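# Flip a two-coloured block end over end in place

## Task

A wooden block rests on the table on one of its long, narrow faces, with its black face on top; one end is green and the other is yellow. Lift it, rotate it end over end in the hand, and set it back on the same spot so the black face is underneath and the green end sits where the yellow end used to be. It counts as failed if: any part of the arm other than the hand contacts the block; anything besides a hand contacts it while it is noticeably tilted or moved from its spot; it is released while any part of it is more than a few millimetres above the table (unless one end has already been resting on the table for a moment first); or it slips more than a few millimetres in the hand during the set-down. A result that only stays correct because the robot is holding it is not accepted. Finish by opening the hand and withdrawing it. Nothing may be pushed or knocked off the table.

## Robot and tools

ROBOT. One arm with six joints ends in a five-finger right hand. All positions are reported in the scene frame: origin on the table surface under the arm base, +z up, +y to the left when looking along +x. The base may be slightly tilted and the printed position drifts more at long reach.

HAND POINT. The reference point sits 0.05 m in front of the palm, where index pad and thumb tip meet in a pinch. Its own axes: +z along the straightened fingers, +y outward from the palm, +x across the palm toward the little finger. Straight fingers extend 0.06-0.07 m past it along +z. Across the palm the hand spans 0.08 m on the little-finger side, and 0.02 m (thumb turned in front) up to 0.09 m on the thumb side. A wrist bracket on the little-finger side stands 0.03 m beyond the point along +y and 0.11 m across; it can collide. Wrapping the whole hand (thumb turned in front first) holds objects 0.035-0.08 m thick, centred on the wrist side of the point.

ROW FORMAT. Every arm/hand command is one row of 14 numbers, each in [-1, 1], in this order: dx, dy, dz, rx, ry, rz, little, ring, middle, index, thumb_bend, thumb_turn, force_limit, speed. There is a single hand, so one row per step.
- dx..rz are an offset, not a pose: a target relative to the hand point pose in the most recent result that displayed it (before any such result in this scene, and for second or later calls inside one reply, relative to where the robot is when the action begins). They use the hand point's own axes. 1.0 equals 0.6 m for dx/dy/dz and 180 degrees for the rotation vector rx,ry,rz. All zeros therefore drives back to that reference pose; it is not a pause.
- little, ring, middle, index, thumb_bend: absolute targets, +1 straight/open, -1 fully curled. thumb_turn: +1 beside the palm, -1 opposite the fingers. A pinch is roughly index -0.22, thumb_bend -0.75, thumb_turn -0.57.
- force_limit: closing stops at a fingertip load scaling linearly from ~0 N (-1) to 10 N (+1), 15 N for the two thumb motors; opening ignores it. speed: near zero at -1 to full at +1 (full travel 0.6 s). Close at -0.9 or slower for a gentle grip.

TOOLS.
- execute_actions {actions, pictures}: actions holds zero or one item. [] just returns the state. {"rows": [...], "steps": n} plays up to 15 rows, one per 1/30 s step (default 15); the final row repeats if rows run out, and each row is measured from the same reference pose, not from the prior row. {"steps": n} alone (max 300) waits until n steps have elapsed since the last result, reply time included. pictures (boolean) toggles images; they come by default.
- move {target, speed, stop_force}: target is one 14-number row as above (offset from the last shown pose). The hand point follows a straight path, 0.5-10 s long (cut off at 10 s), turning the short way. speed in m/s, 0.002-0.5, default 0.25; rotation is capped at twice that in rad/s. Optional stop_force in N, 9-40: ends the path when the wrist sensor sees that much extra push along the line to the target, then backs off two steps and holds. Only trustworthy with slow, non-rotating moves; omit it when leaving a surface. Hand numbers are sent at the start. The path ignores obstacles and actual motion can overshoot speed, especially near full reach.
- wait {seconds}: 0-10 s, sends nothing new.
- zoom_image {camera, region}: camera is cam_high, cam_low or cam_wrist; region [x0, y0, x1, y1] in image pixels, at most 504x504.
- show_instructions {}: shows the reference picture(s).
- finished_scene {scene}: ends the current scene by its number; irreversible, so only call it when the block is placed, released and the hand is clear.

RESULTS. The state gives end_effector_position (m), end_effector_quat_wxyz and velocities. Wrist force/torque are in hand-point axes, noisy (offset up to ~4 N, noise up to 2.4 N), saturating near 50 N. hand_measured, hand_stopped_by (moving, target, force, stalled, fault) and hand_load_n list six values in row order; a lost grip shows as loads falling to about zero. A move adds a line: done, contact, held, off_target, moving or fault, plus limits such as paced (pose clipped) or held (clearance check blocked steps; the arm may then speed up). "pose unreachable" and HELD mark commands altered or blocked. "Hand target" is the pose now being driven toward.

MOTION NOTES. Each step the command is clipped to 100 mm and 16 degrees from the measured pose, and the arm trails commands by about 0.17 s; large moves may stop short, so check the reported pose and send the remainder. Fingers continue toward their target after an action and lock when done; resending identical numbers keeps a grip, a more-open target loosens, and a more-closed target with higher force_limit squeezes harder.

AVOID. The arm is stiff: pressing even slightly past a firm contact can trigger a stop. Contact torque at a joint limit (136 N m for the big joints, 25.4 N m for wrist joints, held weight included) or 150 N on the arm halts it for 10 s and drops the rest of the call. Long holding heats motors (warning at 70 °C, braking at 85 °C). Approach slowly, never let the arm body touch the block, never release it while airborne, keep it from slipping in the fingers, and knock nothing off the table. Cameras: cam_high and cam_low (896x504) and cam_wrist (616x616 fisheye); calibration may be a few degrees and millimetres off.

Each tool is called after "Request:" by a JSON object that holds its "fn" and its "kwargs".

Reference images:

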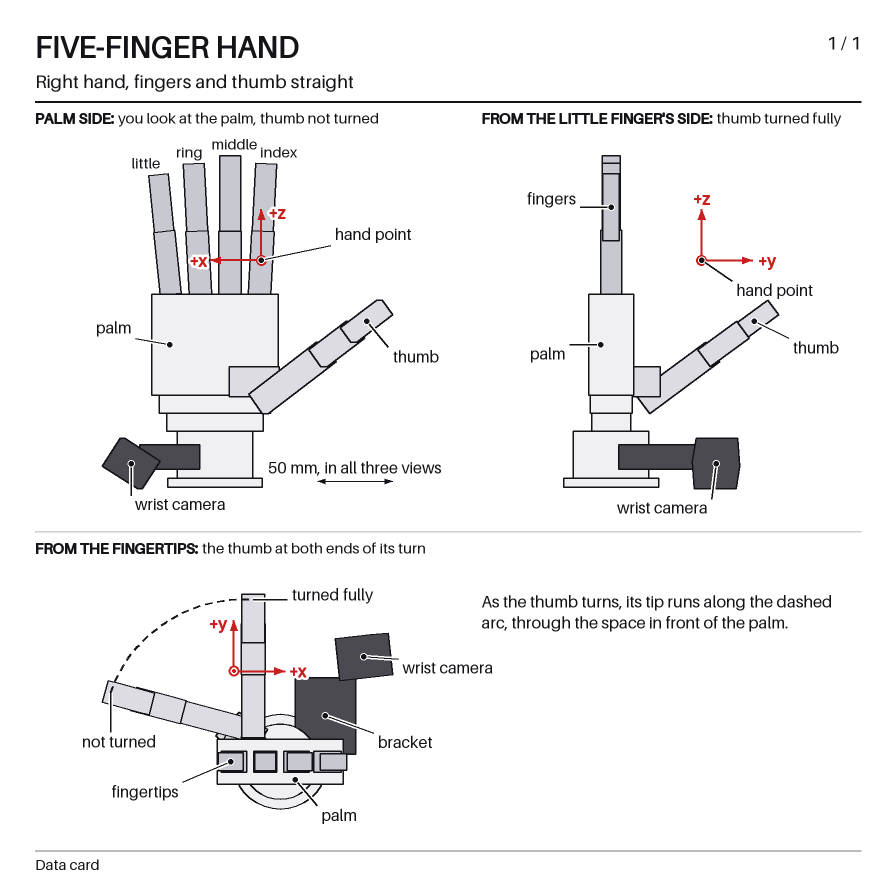

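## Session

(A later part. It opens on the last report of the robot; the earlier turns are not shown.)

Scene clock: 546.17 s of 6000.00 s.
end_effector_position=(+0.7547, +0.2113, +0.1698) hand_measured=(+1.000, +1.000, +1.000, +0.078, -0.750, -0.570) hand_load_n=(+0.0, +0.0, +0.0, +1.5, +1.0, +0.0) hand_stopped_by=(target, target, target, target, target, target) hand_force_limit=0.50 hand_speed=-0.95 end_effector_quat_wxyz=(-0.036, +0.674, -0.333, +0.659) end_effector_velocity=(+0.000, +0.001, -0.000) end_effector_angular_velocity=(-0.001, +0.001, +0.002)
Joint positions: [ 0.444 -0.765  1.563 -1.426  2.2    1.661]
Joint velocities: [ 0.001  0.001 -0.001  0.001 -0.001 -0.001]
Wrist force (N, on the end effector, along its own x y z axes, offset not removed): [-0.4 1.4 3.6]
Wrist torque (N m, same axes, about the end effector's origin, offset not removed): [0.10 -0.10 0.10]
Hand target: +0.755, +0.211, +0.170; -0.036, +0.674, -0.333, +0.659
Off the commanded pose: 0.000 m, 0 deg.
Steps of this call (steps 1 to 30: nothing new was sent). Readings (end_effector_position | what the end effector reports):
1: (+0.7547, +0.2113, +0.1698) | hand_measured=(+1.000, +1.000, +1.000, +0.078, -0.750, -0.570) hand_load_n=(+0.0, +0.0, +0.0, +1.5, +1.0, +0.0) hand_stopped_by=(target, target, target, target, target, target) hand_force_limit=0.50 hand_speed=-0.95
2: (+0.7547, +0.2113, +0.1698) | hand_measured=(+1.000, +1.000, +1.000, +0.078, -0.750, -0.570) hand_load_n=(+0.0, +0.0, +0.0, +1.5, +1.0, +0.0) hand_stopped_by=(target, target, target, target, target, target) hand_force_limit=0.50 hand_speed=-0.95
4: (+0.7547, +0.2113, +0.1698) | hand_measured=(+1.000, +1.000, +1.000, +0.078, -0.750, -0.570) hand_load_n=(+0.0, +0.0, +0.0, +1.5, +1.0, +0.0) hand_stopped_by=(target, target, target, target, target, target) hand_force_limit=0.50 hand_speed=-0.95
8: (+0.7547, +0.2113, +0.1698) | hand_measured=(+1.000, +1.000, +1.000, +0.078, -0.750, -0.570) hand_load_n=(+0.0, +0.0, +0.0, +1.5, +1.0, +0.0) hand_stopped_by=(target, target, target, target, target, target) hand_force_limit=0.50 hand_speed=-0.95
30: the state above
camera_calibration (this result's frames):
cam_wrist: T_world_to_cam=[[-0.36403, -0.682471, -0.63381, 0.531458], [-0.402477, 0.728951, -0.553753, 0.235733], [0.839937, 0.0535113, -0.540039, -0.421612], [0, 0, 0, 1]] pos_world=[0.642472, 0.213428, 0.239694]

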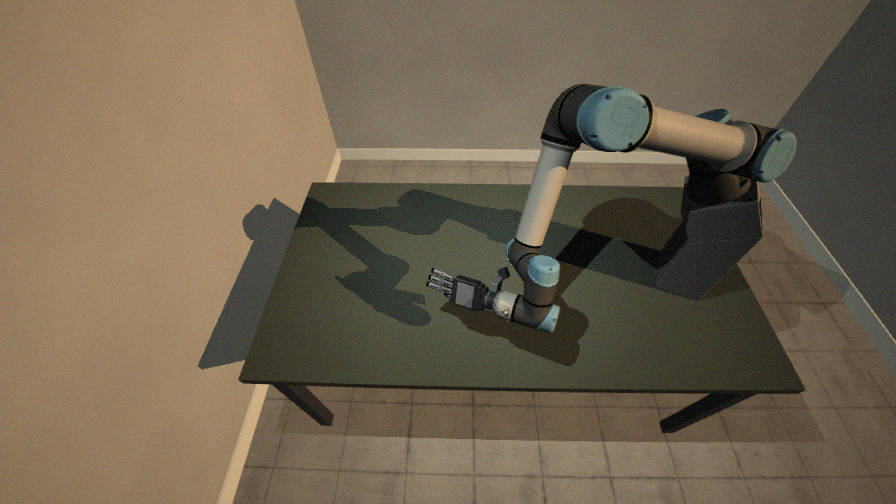

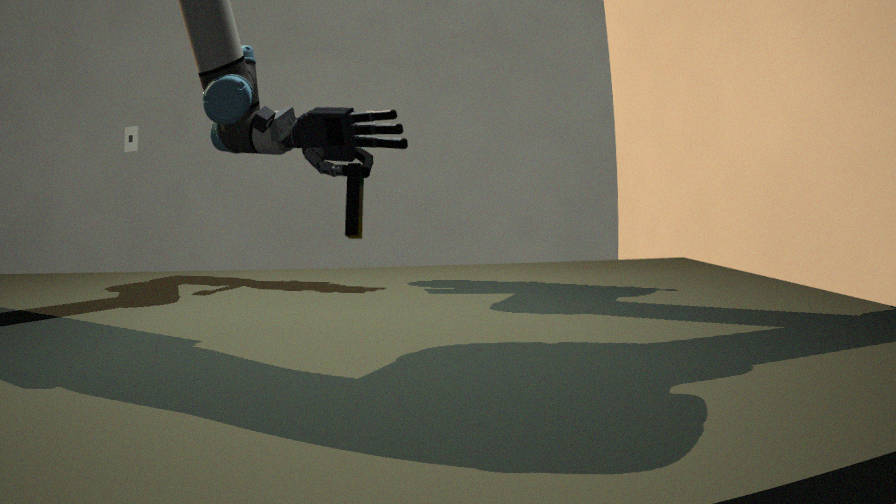

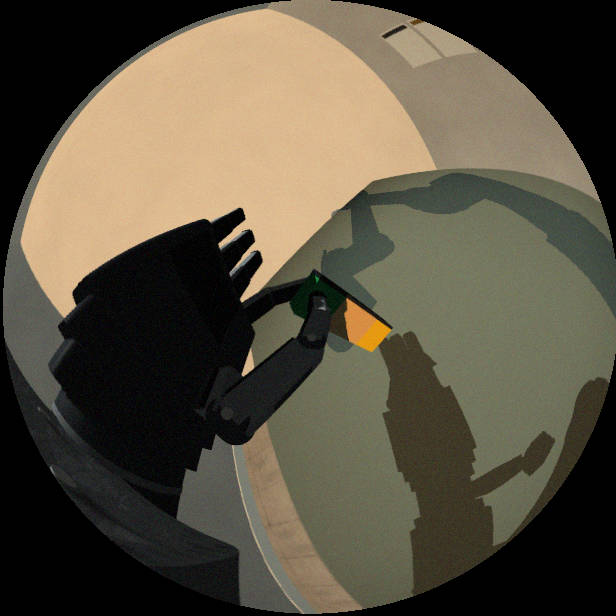

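Request:
{"fn": "move", "kwargs": {"target": [0, 0, 0, 0, 0.02876, -0.10732, 1, 1, 1, 0.078, -0.75, -0.57, 0.5, -0.95], "speed": 0.07}}

Request:
{"fn": "zoom_image", "kwargs": {"camera": "cam_wrist", "region": [240, 240, 420, 380]}}

Scene clock: 573.13 s of 6000.00 s.
end_effector_position=(+0.7547, +0.2113, +0.1698) hand_measured=(+1.000, +1.000, +1.000, +0.078, -0.750, -0.570) hand_load_n=(+0.0, +0.0, +0.0, +1.5, +1.0, +0.0) hand_stopped_by=(target, target, target, target, target, target) hand_force_limit=0.50 hand_speed=-0.95 end_effector_quat_wxyz=(+0.089, +0.689, -0.217, +0.685) end_effector_velocity=(-0.001, -0.000, -0.001) end_effector_angular_velocity=(-0.015, +0.004, -0.001)
Joint positions: [ 0.454 -0.663  1.488 -1.568  2.197  1.253]
Joint velocities: [-0.     0.005 -0.003 -0.006 -0.    -0.018]
Wrist force (N, on the end effector, along its own x y z axes, offset not removed): [-0.8 -0.1 3.3]
Wrist torque (N m, same axes, about the end effector's origin, offset not removed): [-0.02 0.05 0.05]
Hand target: +0.755, +0.211, +0.170; +0.090, +0.689, -0.216, +0.685
Off the commanded pose: 0.000 m, 0 deg.
After step 90, 21.17 s passed at rest.
move: done
camera_calibration (this result's frames):
cam_wrist: T_world_to_cam=[[-0.39458, -0.851496, -0.345341, 0.541291], [-0.442096, 0.505403, -0.741025, 0.344681], [0.805517, -0.13972, -0.575866, -0.348701], [0, 0, 0, 1]] pos_world=[0.64685, 0.237984, 0.241543]

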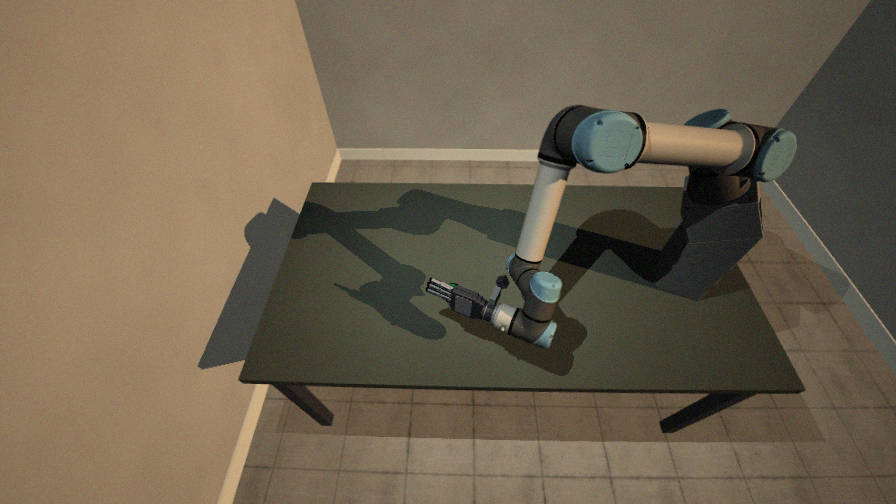

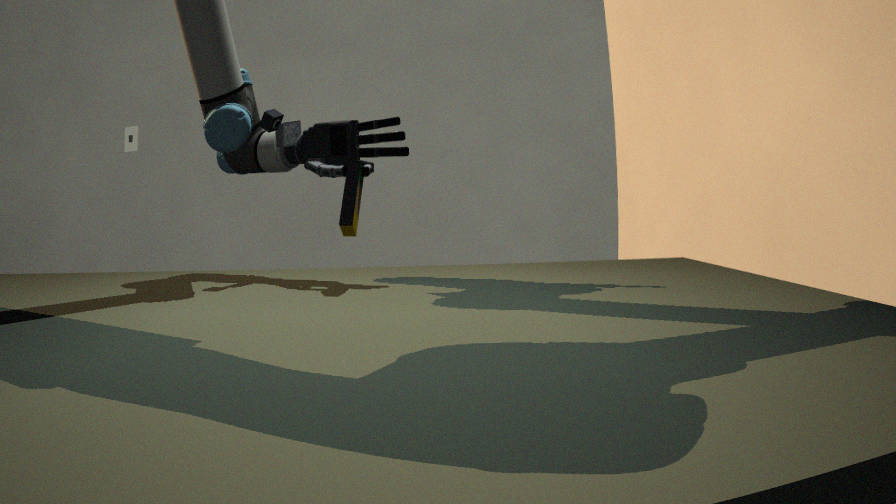

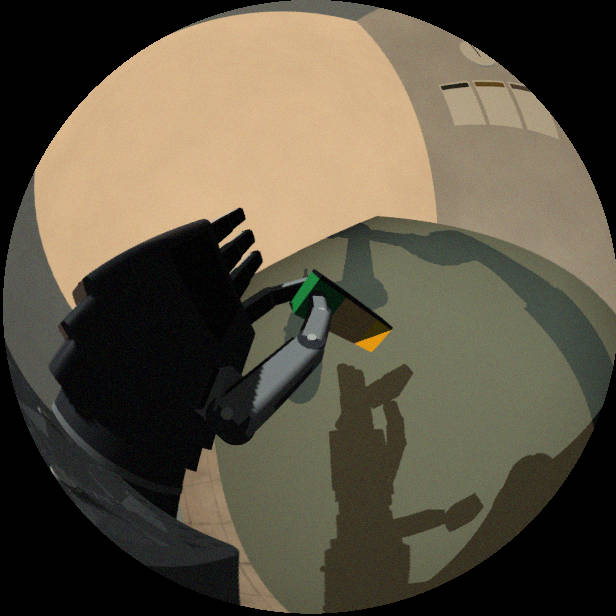

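Region (240, 240, 420, 380) of cam_wrist's 616x616 image, scaled by 2.800, with more detail than that image has.

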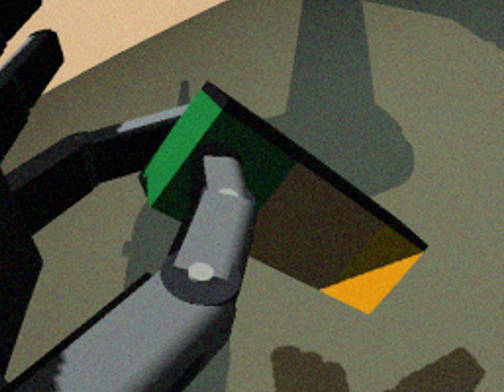

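Request:
{"fn": "move", "kwargs": {"target": [0, 0, 0, 0, 0.02157, -0.08049, 1, 1, 1, 0.078, -0.75, -0.57, 0.5, -0.95], "speed": 0.05}}

Request:
{"fn": "zoom_image", "kwargs": {"camera": "cam_wrist", "region": [240, 240, 420, 380]}}

Scene clock: 626.93 s of 6000.00 s.
end_effector_position=(+0.7547, +0.2113, +0.1698) hand_measured=(+1.000, +1.000, +1.000, +0.078, -0.750, -0.570) hand_load_n=(+0.0, +0.0, +0.0, +1.5, +1.0, +0.0) hand_stopped_by=(target, target, target, target, target, target) hand_force_limit=0.50 hand_speed=-0.95 end_effector_quat_wxyz=(+0.182, +0.688, -0.125, +0.691) end_effector_velocity=(-0.000, +0.000, +0.000) end_effector_angular_velocity=(-0.013, +0.002, -0.000)
Joint positions: [ 0.446 -0.587  1.435 -1.66   2.162  0.966]
Joint velocities: [-0.     0.003 -0.002 -0.005 -0.002 -0.015]
Wrist force (N, on the end effector, along its own x y z axes, offset not removed): [-0.1 -0.3 2.9]
Wrist torque (N m, same axes, about the end effector's origin, offset not removed): [0.00 -0.02 0.11]
Hand target: +0.755, +0.211, +0.170; +0.182, +0.688, -0.125, +0.692
Off the commanded pose: 0.000 m, 0 deg.
After step 90, 47.93 s passed at rest.
move: done
camera_calibration (this result's frames):
cam_wrist: T_world_to_cam=[[-0.405177, -0.908735, -0.100156, 0.519729], [-0.477914, 0.303921, -0.824154, 0.428417], [0.779377, -0.286062, -0.55744, -0.30117], [0, 0, 0, 1]] pos_world=[0.650055, 0.255937, 0.237252]

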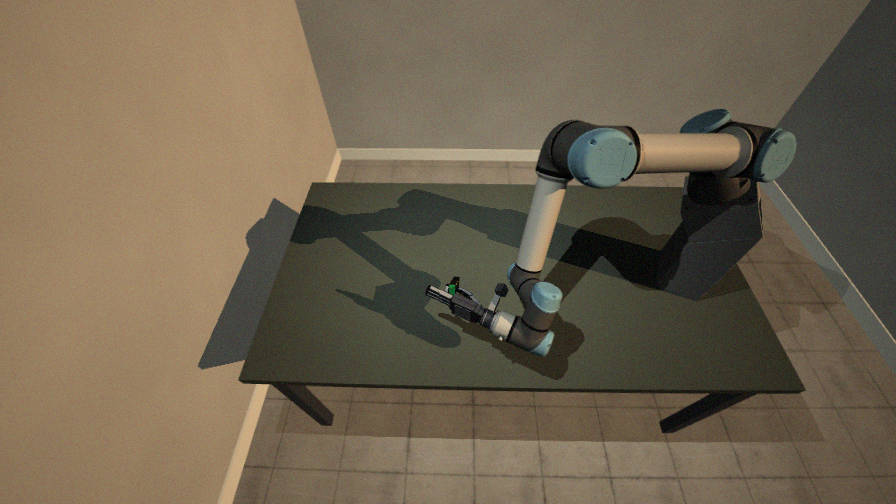

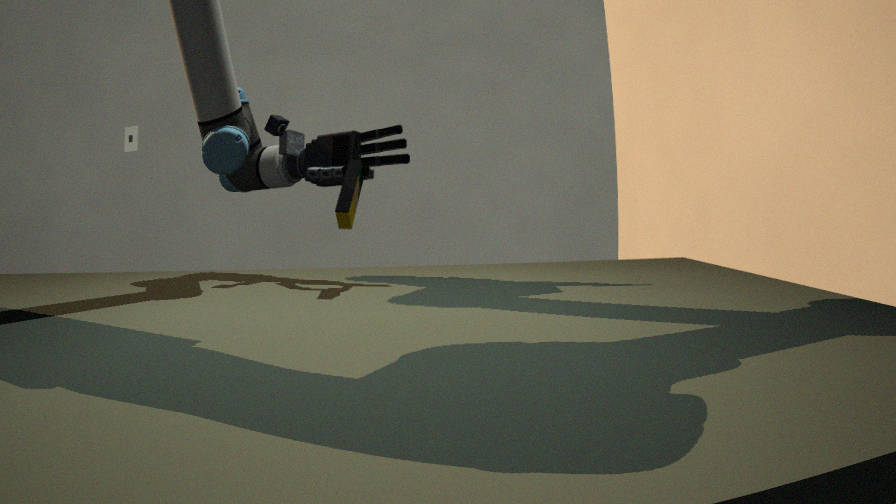

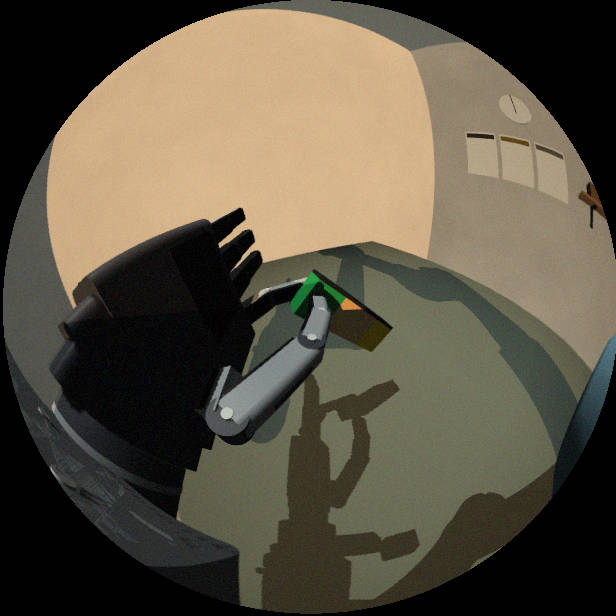

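Region (240, 240, 420, 380) of cam_wrist's 616x616 image, scaled by 2.800, with more detail than that image has.

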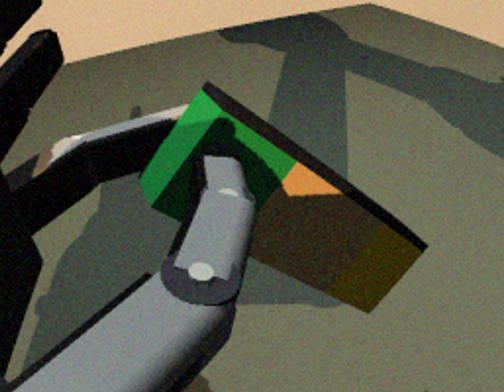

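Request:
{"fn": "move", "kwargs": {"target": [0, 0, 0, 0, 0.02157, -0.08049, 1, 1, 1, 0.078, -0.75, -0.57, 0.5, -0.95], "speed": 0.05}}

Request:
{"fn": "zoom_image", "kwargs": {"camera": "cam_wrist", "region": [240, 240, 420, 380]}}

Scene clock: 637.93 s of 6000.00 s.
end_effector_position=(+0.7547, +0.2113, +0.1698) hand_measured=(+1.000, +1.000, +1.000, +0.078, -0.750, -0.570) hand_load_n=(+0.0, +0.0, +0.0, +1.5, +1.0, +0.0) hand_stopped_by=(target, target, target, target, target, target) hand_force_limit=0.50 hand_speed=-0.95 end_effector_quat_wxyz=(+0.271, +0.674, -0.032, +0.686) end_effector_velocity=(+0.000, -0.001, +0.000) end_effector_angular_velocity=(-0.015, +0.002, -0.002)
Joint positions: [ 0.429 -0.518  1.388 -1.732  2.105  0.699]
Joint velocities: [-0.002  0.003 -0.002 -0.005 -0.003 -0.015]
Wrist force (N, on the end effector, along its own x y z axes, offset not removed): [-1.6 -0.8 2.3]
Wrist torque (N m, same axes, about the end effector's origin, offset not removed): [-0.06 0.15 -0.06]
Hand target: +0.755, +0.211, +0.170; +0.272, +0.674, -0.031, +0.686
Off the commanded pose: 0.000 m, 0 deg.
After step 90, 5.13 s passed at rest.
move: done
camera_calibration (this result's frames):
cam_wrist: T_world_to_cam=[[-0.404346, -0.90193, 0.151745, 0.474867], [-0.51637, 0.0881826, -0.851813, 0.507718], [0.754894, -0.422784, -0.501386, -0.263307], [0, 0, 0, 1]] pos_world=[0.652951, 0.272203, 0.228404]

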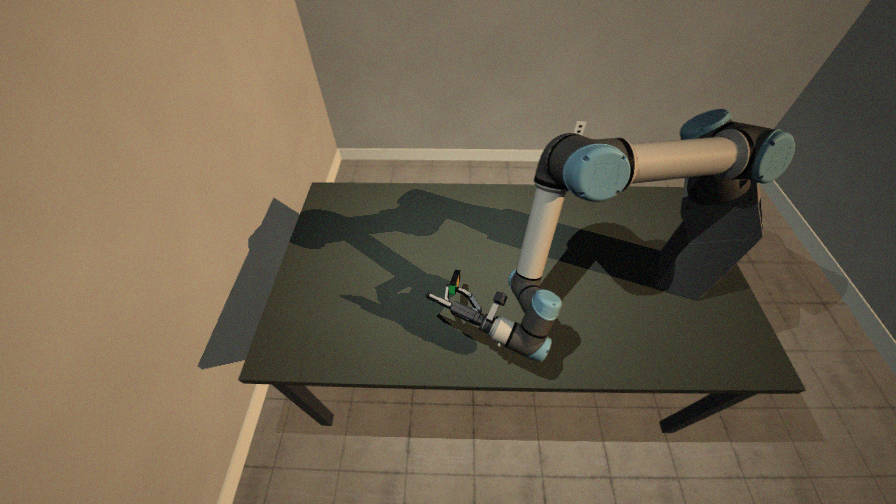

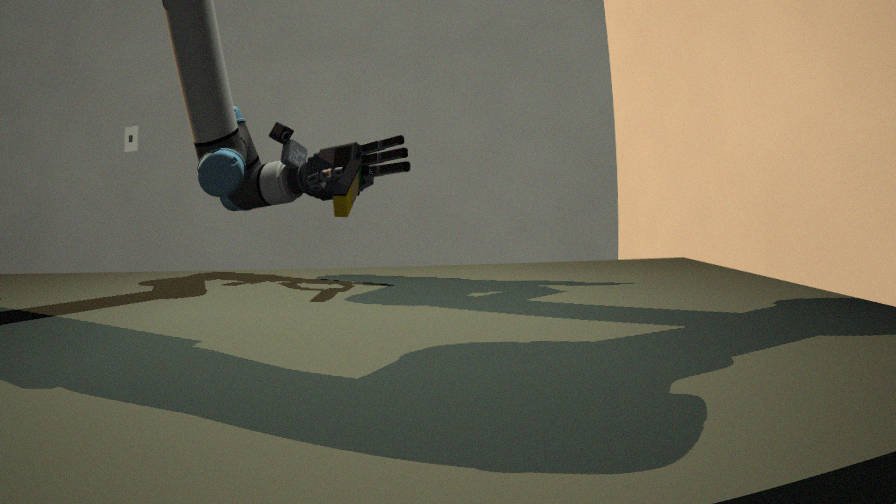

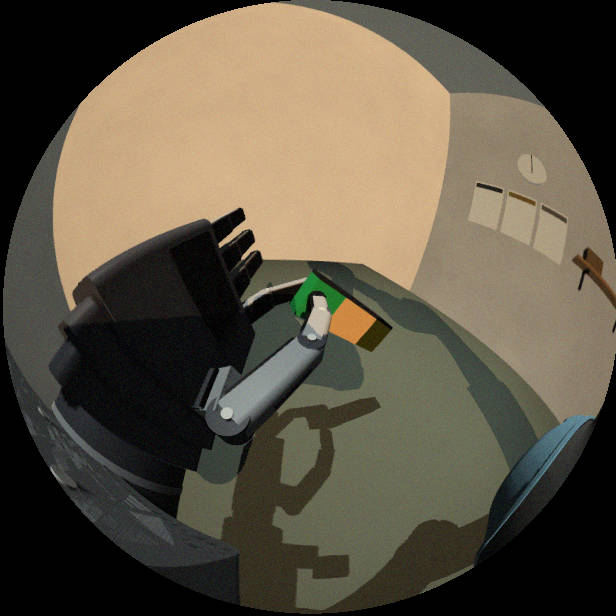

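Region (240, 240, 420, 380) of cam_wrist's 616x616 image, scaled by 2.800, with more detail than that image has.

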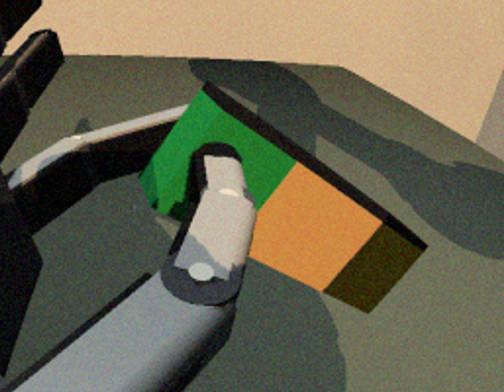

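Request:
{"fn": "move", "kwargs": {"target": [0.0785, 0.0268, 0.0075, 0, 0.02876, -0.10732, 1, 1, 1, 0.078, -0.75, -0.57, 0.5, -0.95], "speed": 0.05}}

Request:
{"fn": "zoom_image", "kwargs": {"camera": "cam_wrist", "region": [240, 240, 420, 380]}}

Scene clock: 657.17 s of 6000.00 s.
end_effector_position=(+0.7548, +0.2112, +0.2196) hand_measured=(+1.000, +1.000, +1.000, +0.078, -0.750, -0.570) hand_load_n=(+0.0, +0.0, +0.0, +1.5, +0.5, +0.0) hand_stopped_by=(target, target, target, target, target, target) hand_force_limit=0.50 hand_speed=-0.95 end_effector_quat_wxyz=(+0.383, +0.639, +0.093, +0.661) end_effector_velocity=(-0.000, +0.000, +0.002) end_effector_angular_velocity=(-0.012, +0.001, +0.001)
Joint positions: [ 0.419 -0.546  1.44  -1.802  2.021  0.348]
Joint velocities: [-0.    -0.002  0.003 -0.003 -0.004 -0.012]
Wrist force (N, on the end effector, along its own x y z axes, offset not removed): [-0.3 -0.6 1.5]
Wrist torque (N m, same axes, about the end effector's origin, offset not removed): [-0.02 -0.05 0.14]
Hand target: +0.755, +0.211, +0.220; +0.383, +0.639, +0.094, +0.660
Off the commanded pose: 0.000 m, 0 deg.
After step 90, 12.50 s passed at rest.
move: done
camera_calibration (this result's frames):
cam_wrist: T_world_to_cam=[[-0.38567, -0.794404, 0.469235, 0.360812], [-0.567301, -0.196903, -0.799624, 0.637355], [0.727618, -0.574589, -0.374727, -0.213594], [0, 0, 0, 1]] pos_world=[0.656141, 0.289399, 0.260299]

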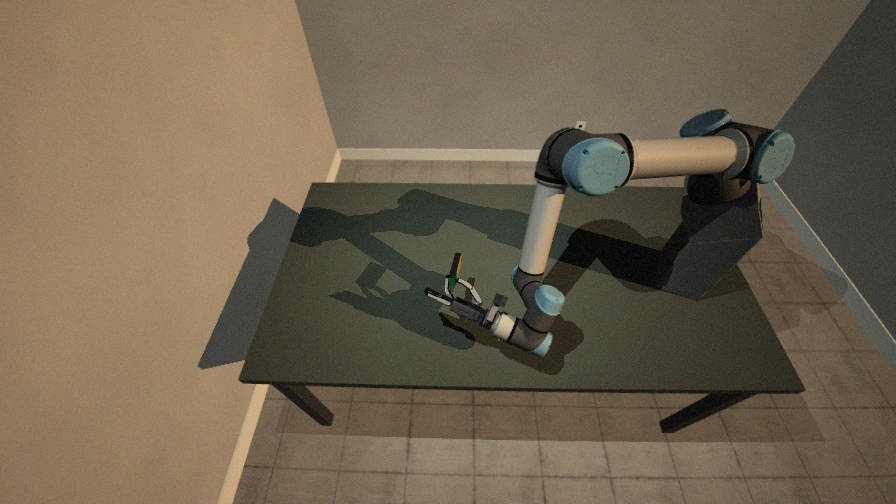

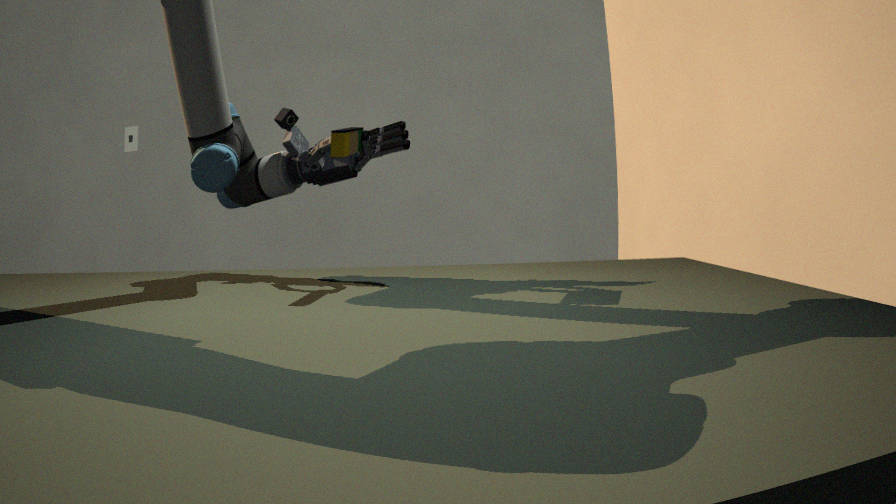

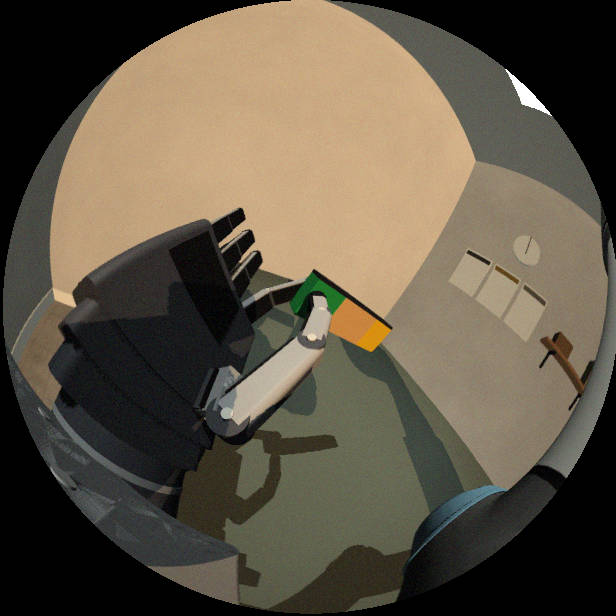

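Region (240, 240, 420, 380) of cam_wrist's 616x616 image, scaled by 2.800, with more detail than that image has.

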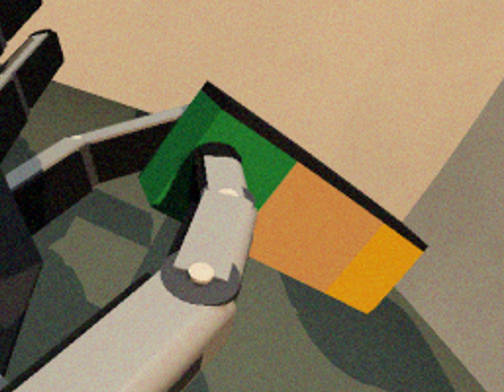

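Request:
{"fn": "zoom_image", "kwargs": {"camera": "cam_high", "region": [410, 240, 520, 330]}}

Request:
{"fn": "zoom_image", "kwargs": {"camera": "cam_low", "region": [270, 90, 430, 210]}}

Region (410, 240, 520, 330) of cam_high's 896x504 image, scaled by 4.582, with more detail than that image has; it fills the top 412 rows of this view, and the rest is white.

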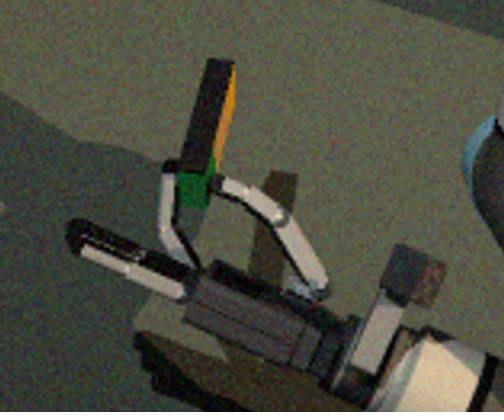

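Region (270, 90, 430, 210) of cam_low's 896x504 image, scaled by 3.150, with more detail than that image has; it fills the top 378 rows of this view, and the rest is white.

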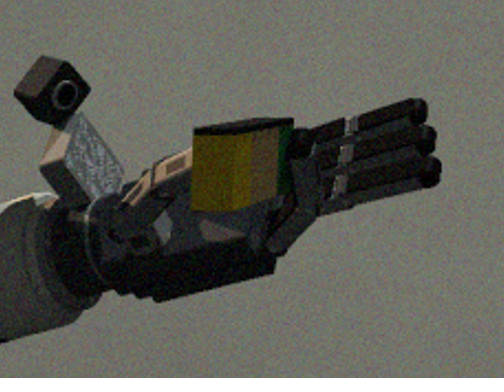

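Request:
{"fn": "move", "kwargs": {"target": [0, 0, 0, 0, 0.02876, -0.10732, 1, 1, 1, 0.078, -0.75, -0.57, 0.5, -0.95], "speed": 0.05}}

Request:
{"fn": "zoom_image", "kwargs": {"camera": "cam_wrist", "region": [240, 240, 420, 380]}}

Scene clock: 679.87 s of 6000.00 s.
end_effector_position=(+0.7548, +0.2113, +0.2196) hand_measured=(+1.000, +1.000, +1.000, +0.078, -0.750, -0.570) hand_load_n=(+0.0, +0.0, +0.0, +1.5, +0.5, +0.0) hand_stopped_by=(target, target, target, target, target, target) hand_force_limit=0.50 hand_speed=-0.95 end_effector_quat_wxyz=(+0.483, +0.584, +0.216, +0.615) end_effector_velocity=(-0.000, -0.000, -0.000) end_effector_angular_velocity=(-0.013, +0.003, -0.000)
Joint positions: [ 0.367 -0.503  1.437 -1.844  1.901  0.049]
Joint velocities: [-0.002  0.001  0.001 -0.001 -0.004 -0.011]
Wrist force (N, on the end effector, along its own x y z axes, offset not removed): [0.6 0.3 2.0]
Wrist torque (N m, same axes, about the end effector's origin, offset not removed): [0.11 -0.16 0.20]
Hand target: +0.755, +0.211, +0.220; +0.484, +0.584, +0.216, +0.615
Off the commanded pose: 0.000 m, 0 deg.
After step 90, 15.97 s passed at rest.
move: done
camera_calibration (this result's frames):
cam_wrist: T_world_to_cam=[[-0.348996, -0.586909, 0.730575, 0.231898], [-0.612225, -0.447434, -0.651908, 0.691725], [0.709494, -0.67479, -0.203167, -0.216372], [0, 0, 0, 1]] pos_world=[0.657937, 0.299599, 0.237562]

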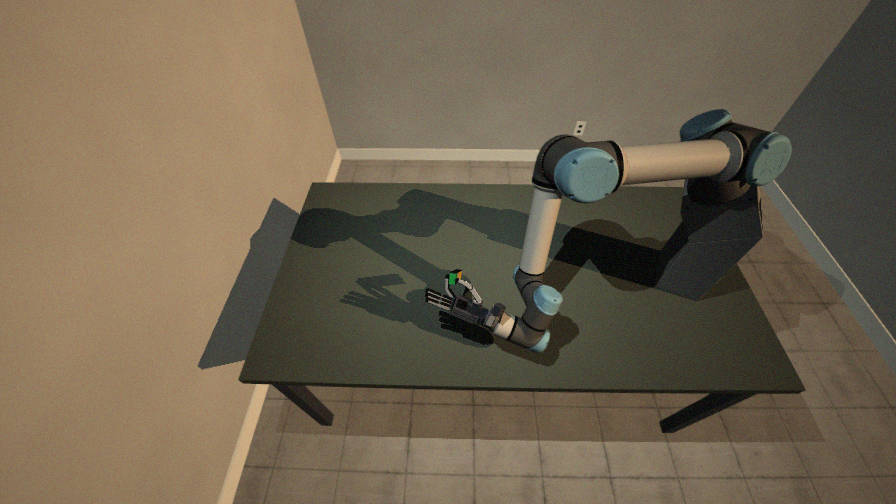

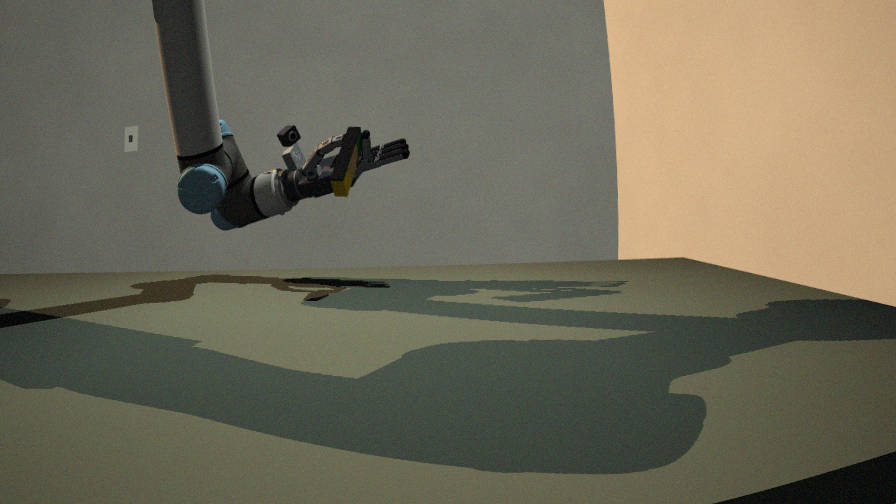

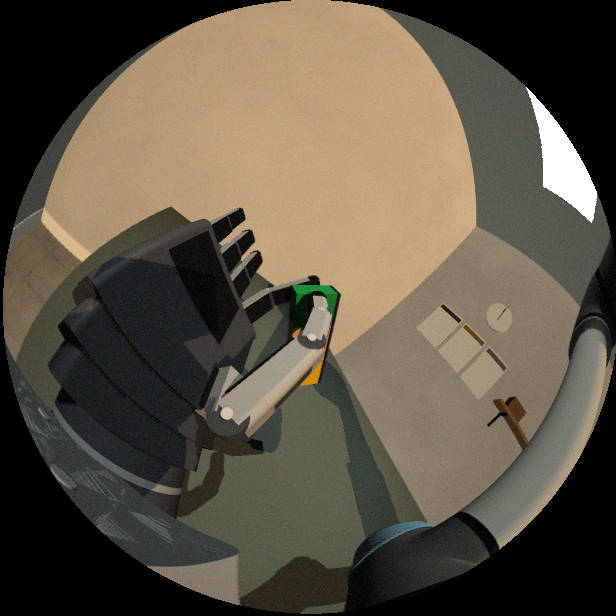

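Region (240, 240, 420, 380) of cam_wrist's 616x616 image, scaled by 2.800, with more detail than that image has.

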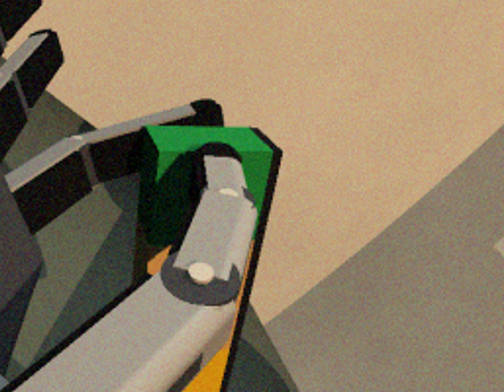

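Request:
{"fn": "zoom_image", "kwargs": {"camera": "cam_low", "region": [290, 110, 420, 210]}}

Request:
{"fn": "zoom_image", "kwargs": {"camera": "cam_high", "region": [415, 250, 515, 330]}}

Region (290, 110, 420, 210) of cam_low's 896x504 image, scaled by 3.877, with more detail than that image has; it fills the top 388 rows of this view, and the rest is white.

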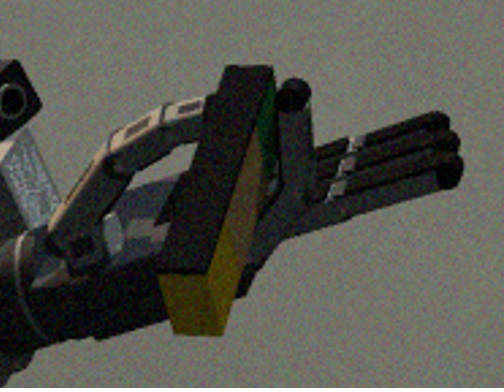

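Region (415, 250, 515, 330) of cam_high's 896x504 image, scaled by 5.040, with more detail than that image has; it fills the top 403 rows of this view, and the rest is white.

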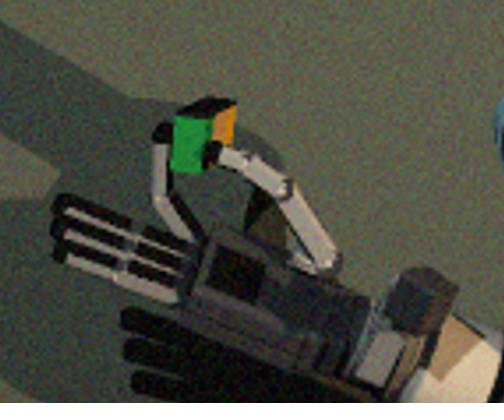

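Request:
{"fn": "execute_actions", "kwargs": {"actions": [{"rows": [[0, 0, 0, 0, 0, 0, 1, 1, 1, 0.06, -0.75, -0.57, -0.3, -0.95]], "steps": 15}]}}

Request:
{"fn": "zoom_image", "kwargs": {"camera": "cam_wrist", "region": [240, 240, 420, 380]}}

Scene clock: 743.03 s of 6000.00 s.
end_effector_position=(+0.7547, +0.2113, +0.2195) hand_measured=(+1.000, +1.000, +1.000, +0.072, -0.750, -0.570) hand_load_n=(+0.0, +0.0, +0.0, +3.5, +1.0, +0.0) hand_stopped_by=(target, target, target, force, target, target) hand_force_limit=-0.30 hand_speed=-0.95 end_effector_quat_wxyz=(+0.483, +0.584, +0.216, +0.615) end_effector_velocity=(+0.001, -0.001, +0.001) end_effector_angular_velocity=(+0.001, -0.002, -0.002)
Joint positions: [ 0.367 -0.503  1.437 -1.845  1.901  0.049]
Joint velocities: [-0.001 -0.002 -0.     0.     0.001  0.001]
Wrist force (N, on the end effector, along its own x y z axes, offset not removed): [0.0 0.2 1.8]
Wrist torque (N m, same axes, about the end effector's origin, offset not removed): [0.09 -0.02 0.08]
Hand target: +0.755, +0.211, +0.220; +0.483, +0.584, +0.216, +0.615
Off the commanded pose: 0.000 m, 0 deg.
Steps of this call (steps 1 to 90: nothing new was sent; then 59.67 s passed at rest; steps 91 to 105: all 15 steps of this action). Readings (end_effector_position | what the end effector reports):
91: (+0.7548, +0.2113, +0.2196) | hand_measured=(+1.000, +1.000, +1.000, +0.078, -0.750, -0.570) hand_load_n=(+0.0, +0.0, +0.0, +1.5, +0.5, +0.0) hand_stopped_by=(target, target, target, moving, target, target) hand_force_limit=-0.30 hand_speed=-0.95
92: (+0.7548, +0.2113, +0.2196) | hand_measured=(+1.000, +1.000, +1.000, +0.078, -0.750, -0.570) hand_load_n=(+0.0, +0.0, +0.0, +1.5, +0.5, +0.0) hand_stopped_by=(target, target, target, moving, target, target) hand_force_limit=-0.30 hand_speed=-0.95
94: (+0.7548, +0.2112, +0.2196) | hand_measured=(+1.000, +1.000, +1.000, +0.076, -0.750, -0.570) hand_load_n=(+0.0, +0.0, +0.0, +2.0, +0.5, +0.0) hand_stopped_by=(target, target, target, moving, target, target) hand_force_limit=-0.30 hand_speed=-0.95
98: (+0.7547, +0.2112, +0.2195) | hand_measured=(+1.000, +1.000, +1.000, +0.072, -0.750, -0.570) hand_load_n=(+0.0, +0.0, +0.0, +3.5, +1.0, +0.0) hand_stopped_by=(target, target, target, force, target, target) hand_force_limit=-0.30 hand_speed=-0.95
105: the state above
camera_calibration (this result's frames):
cam_wrist: T_world_to_cam=[[-0.348863, -0.586865, 0.730674, 0.231818], [-0.612314, -0.447501, -0.651778, 0.691675], [0.709483, -0.674783, -0.203229, -0.216332], [0, 0, 0, 1]] pos_world=[0.657879, 0.299594, 0.23747]

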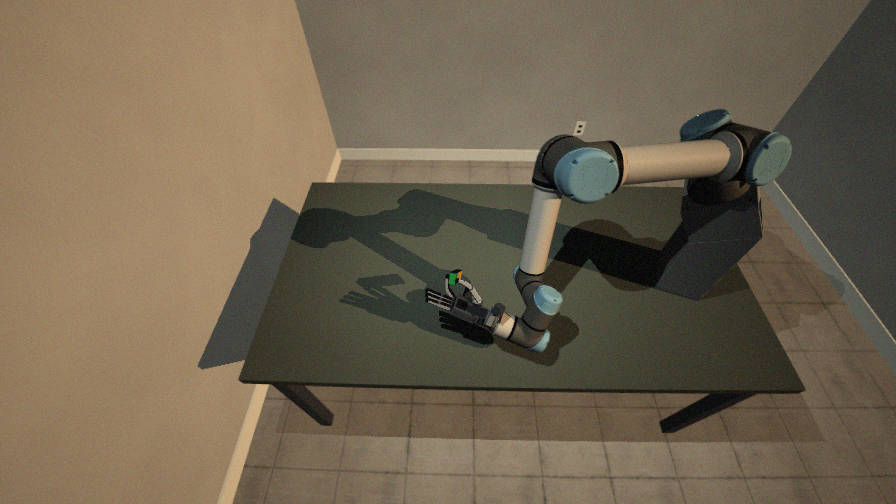

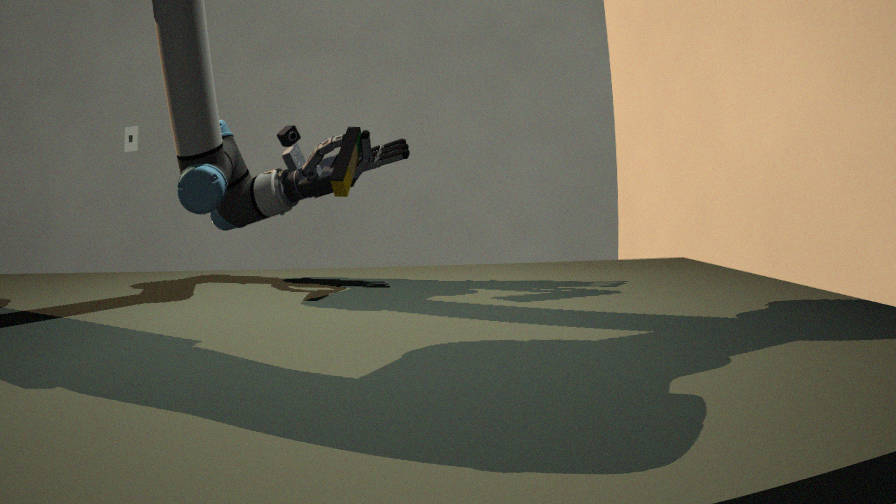

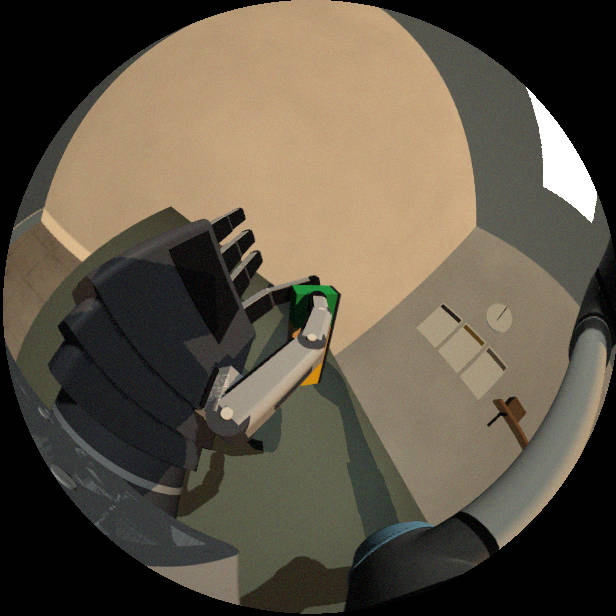

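Region (240, 240, 420, 380) of cam_wrist's 616x616 image, scaled by 2.800, with more detail than that image has.

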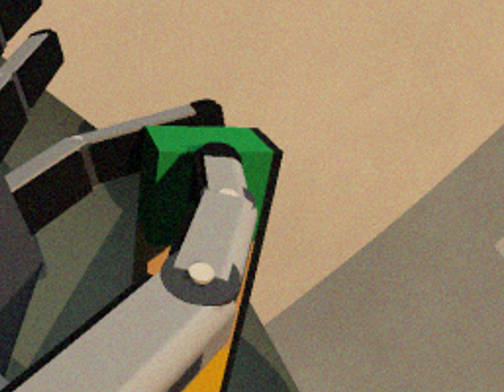

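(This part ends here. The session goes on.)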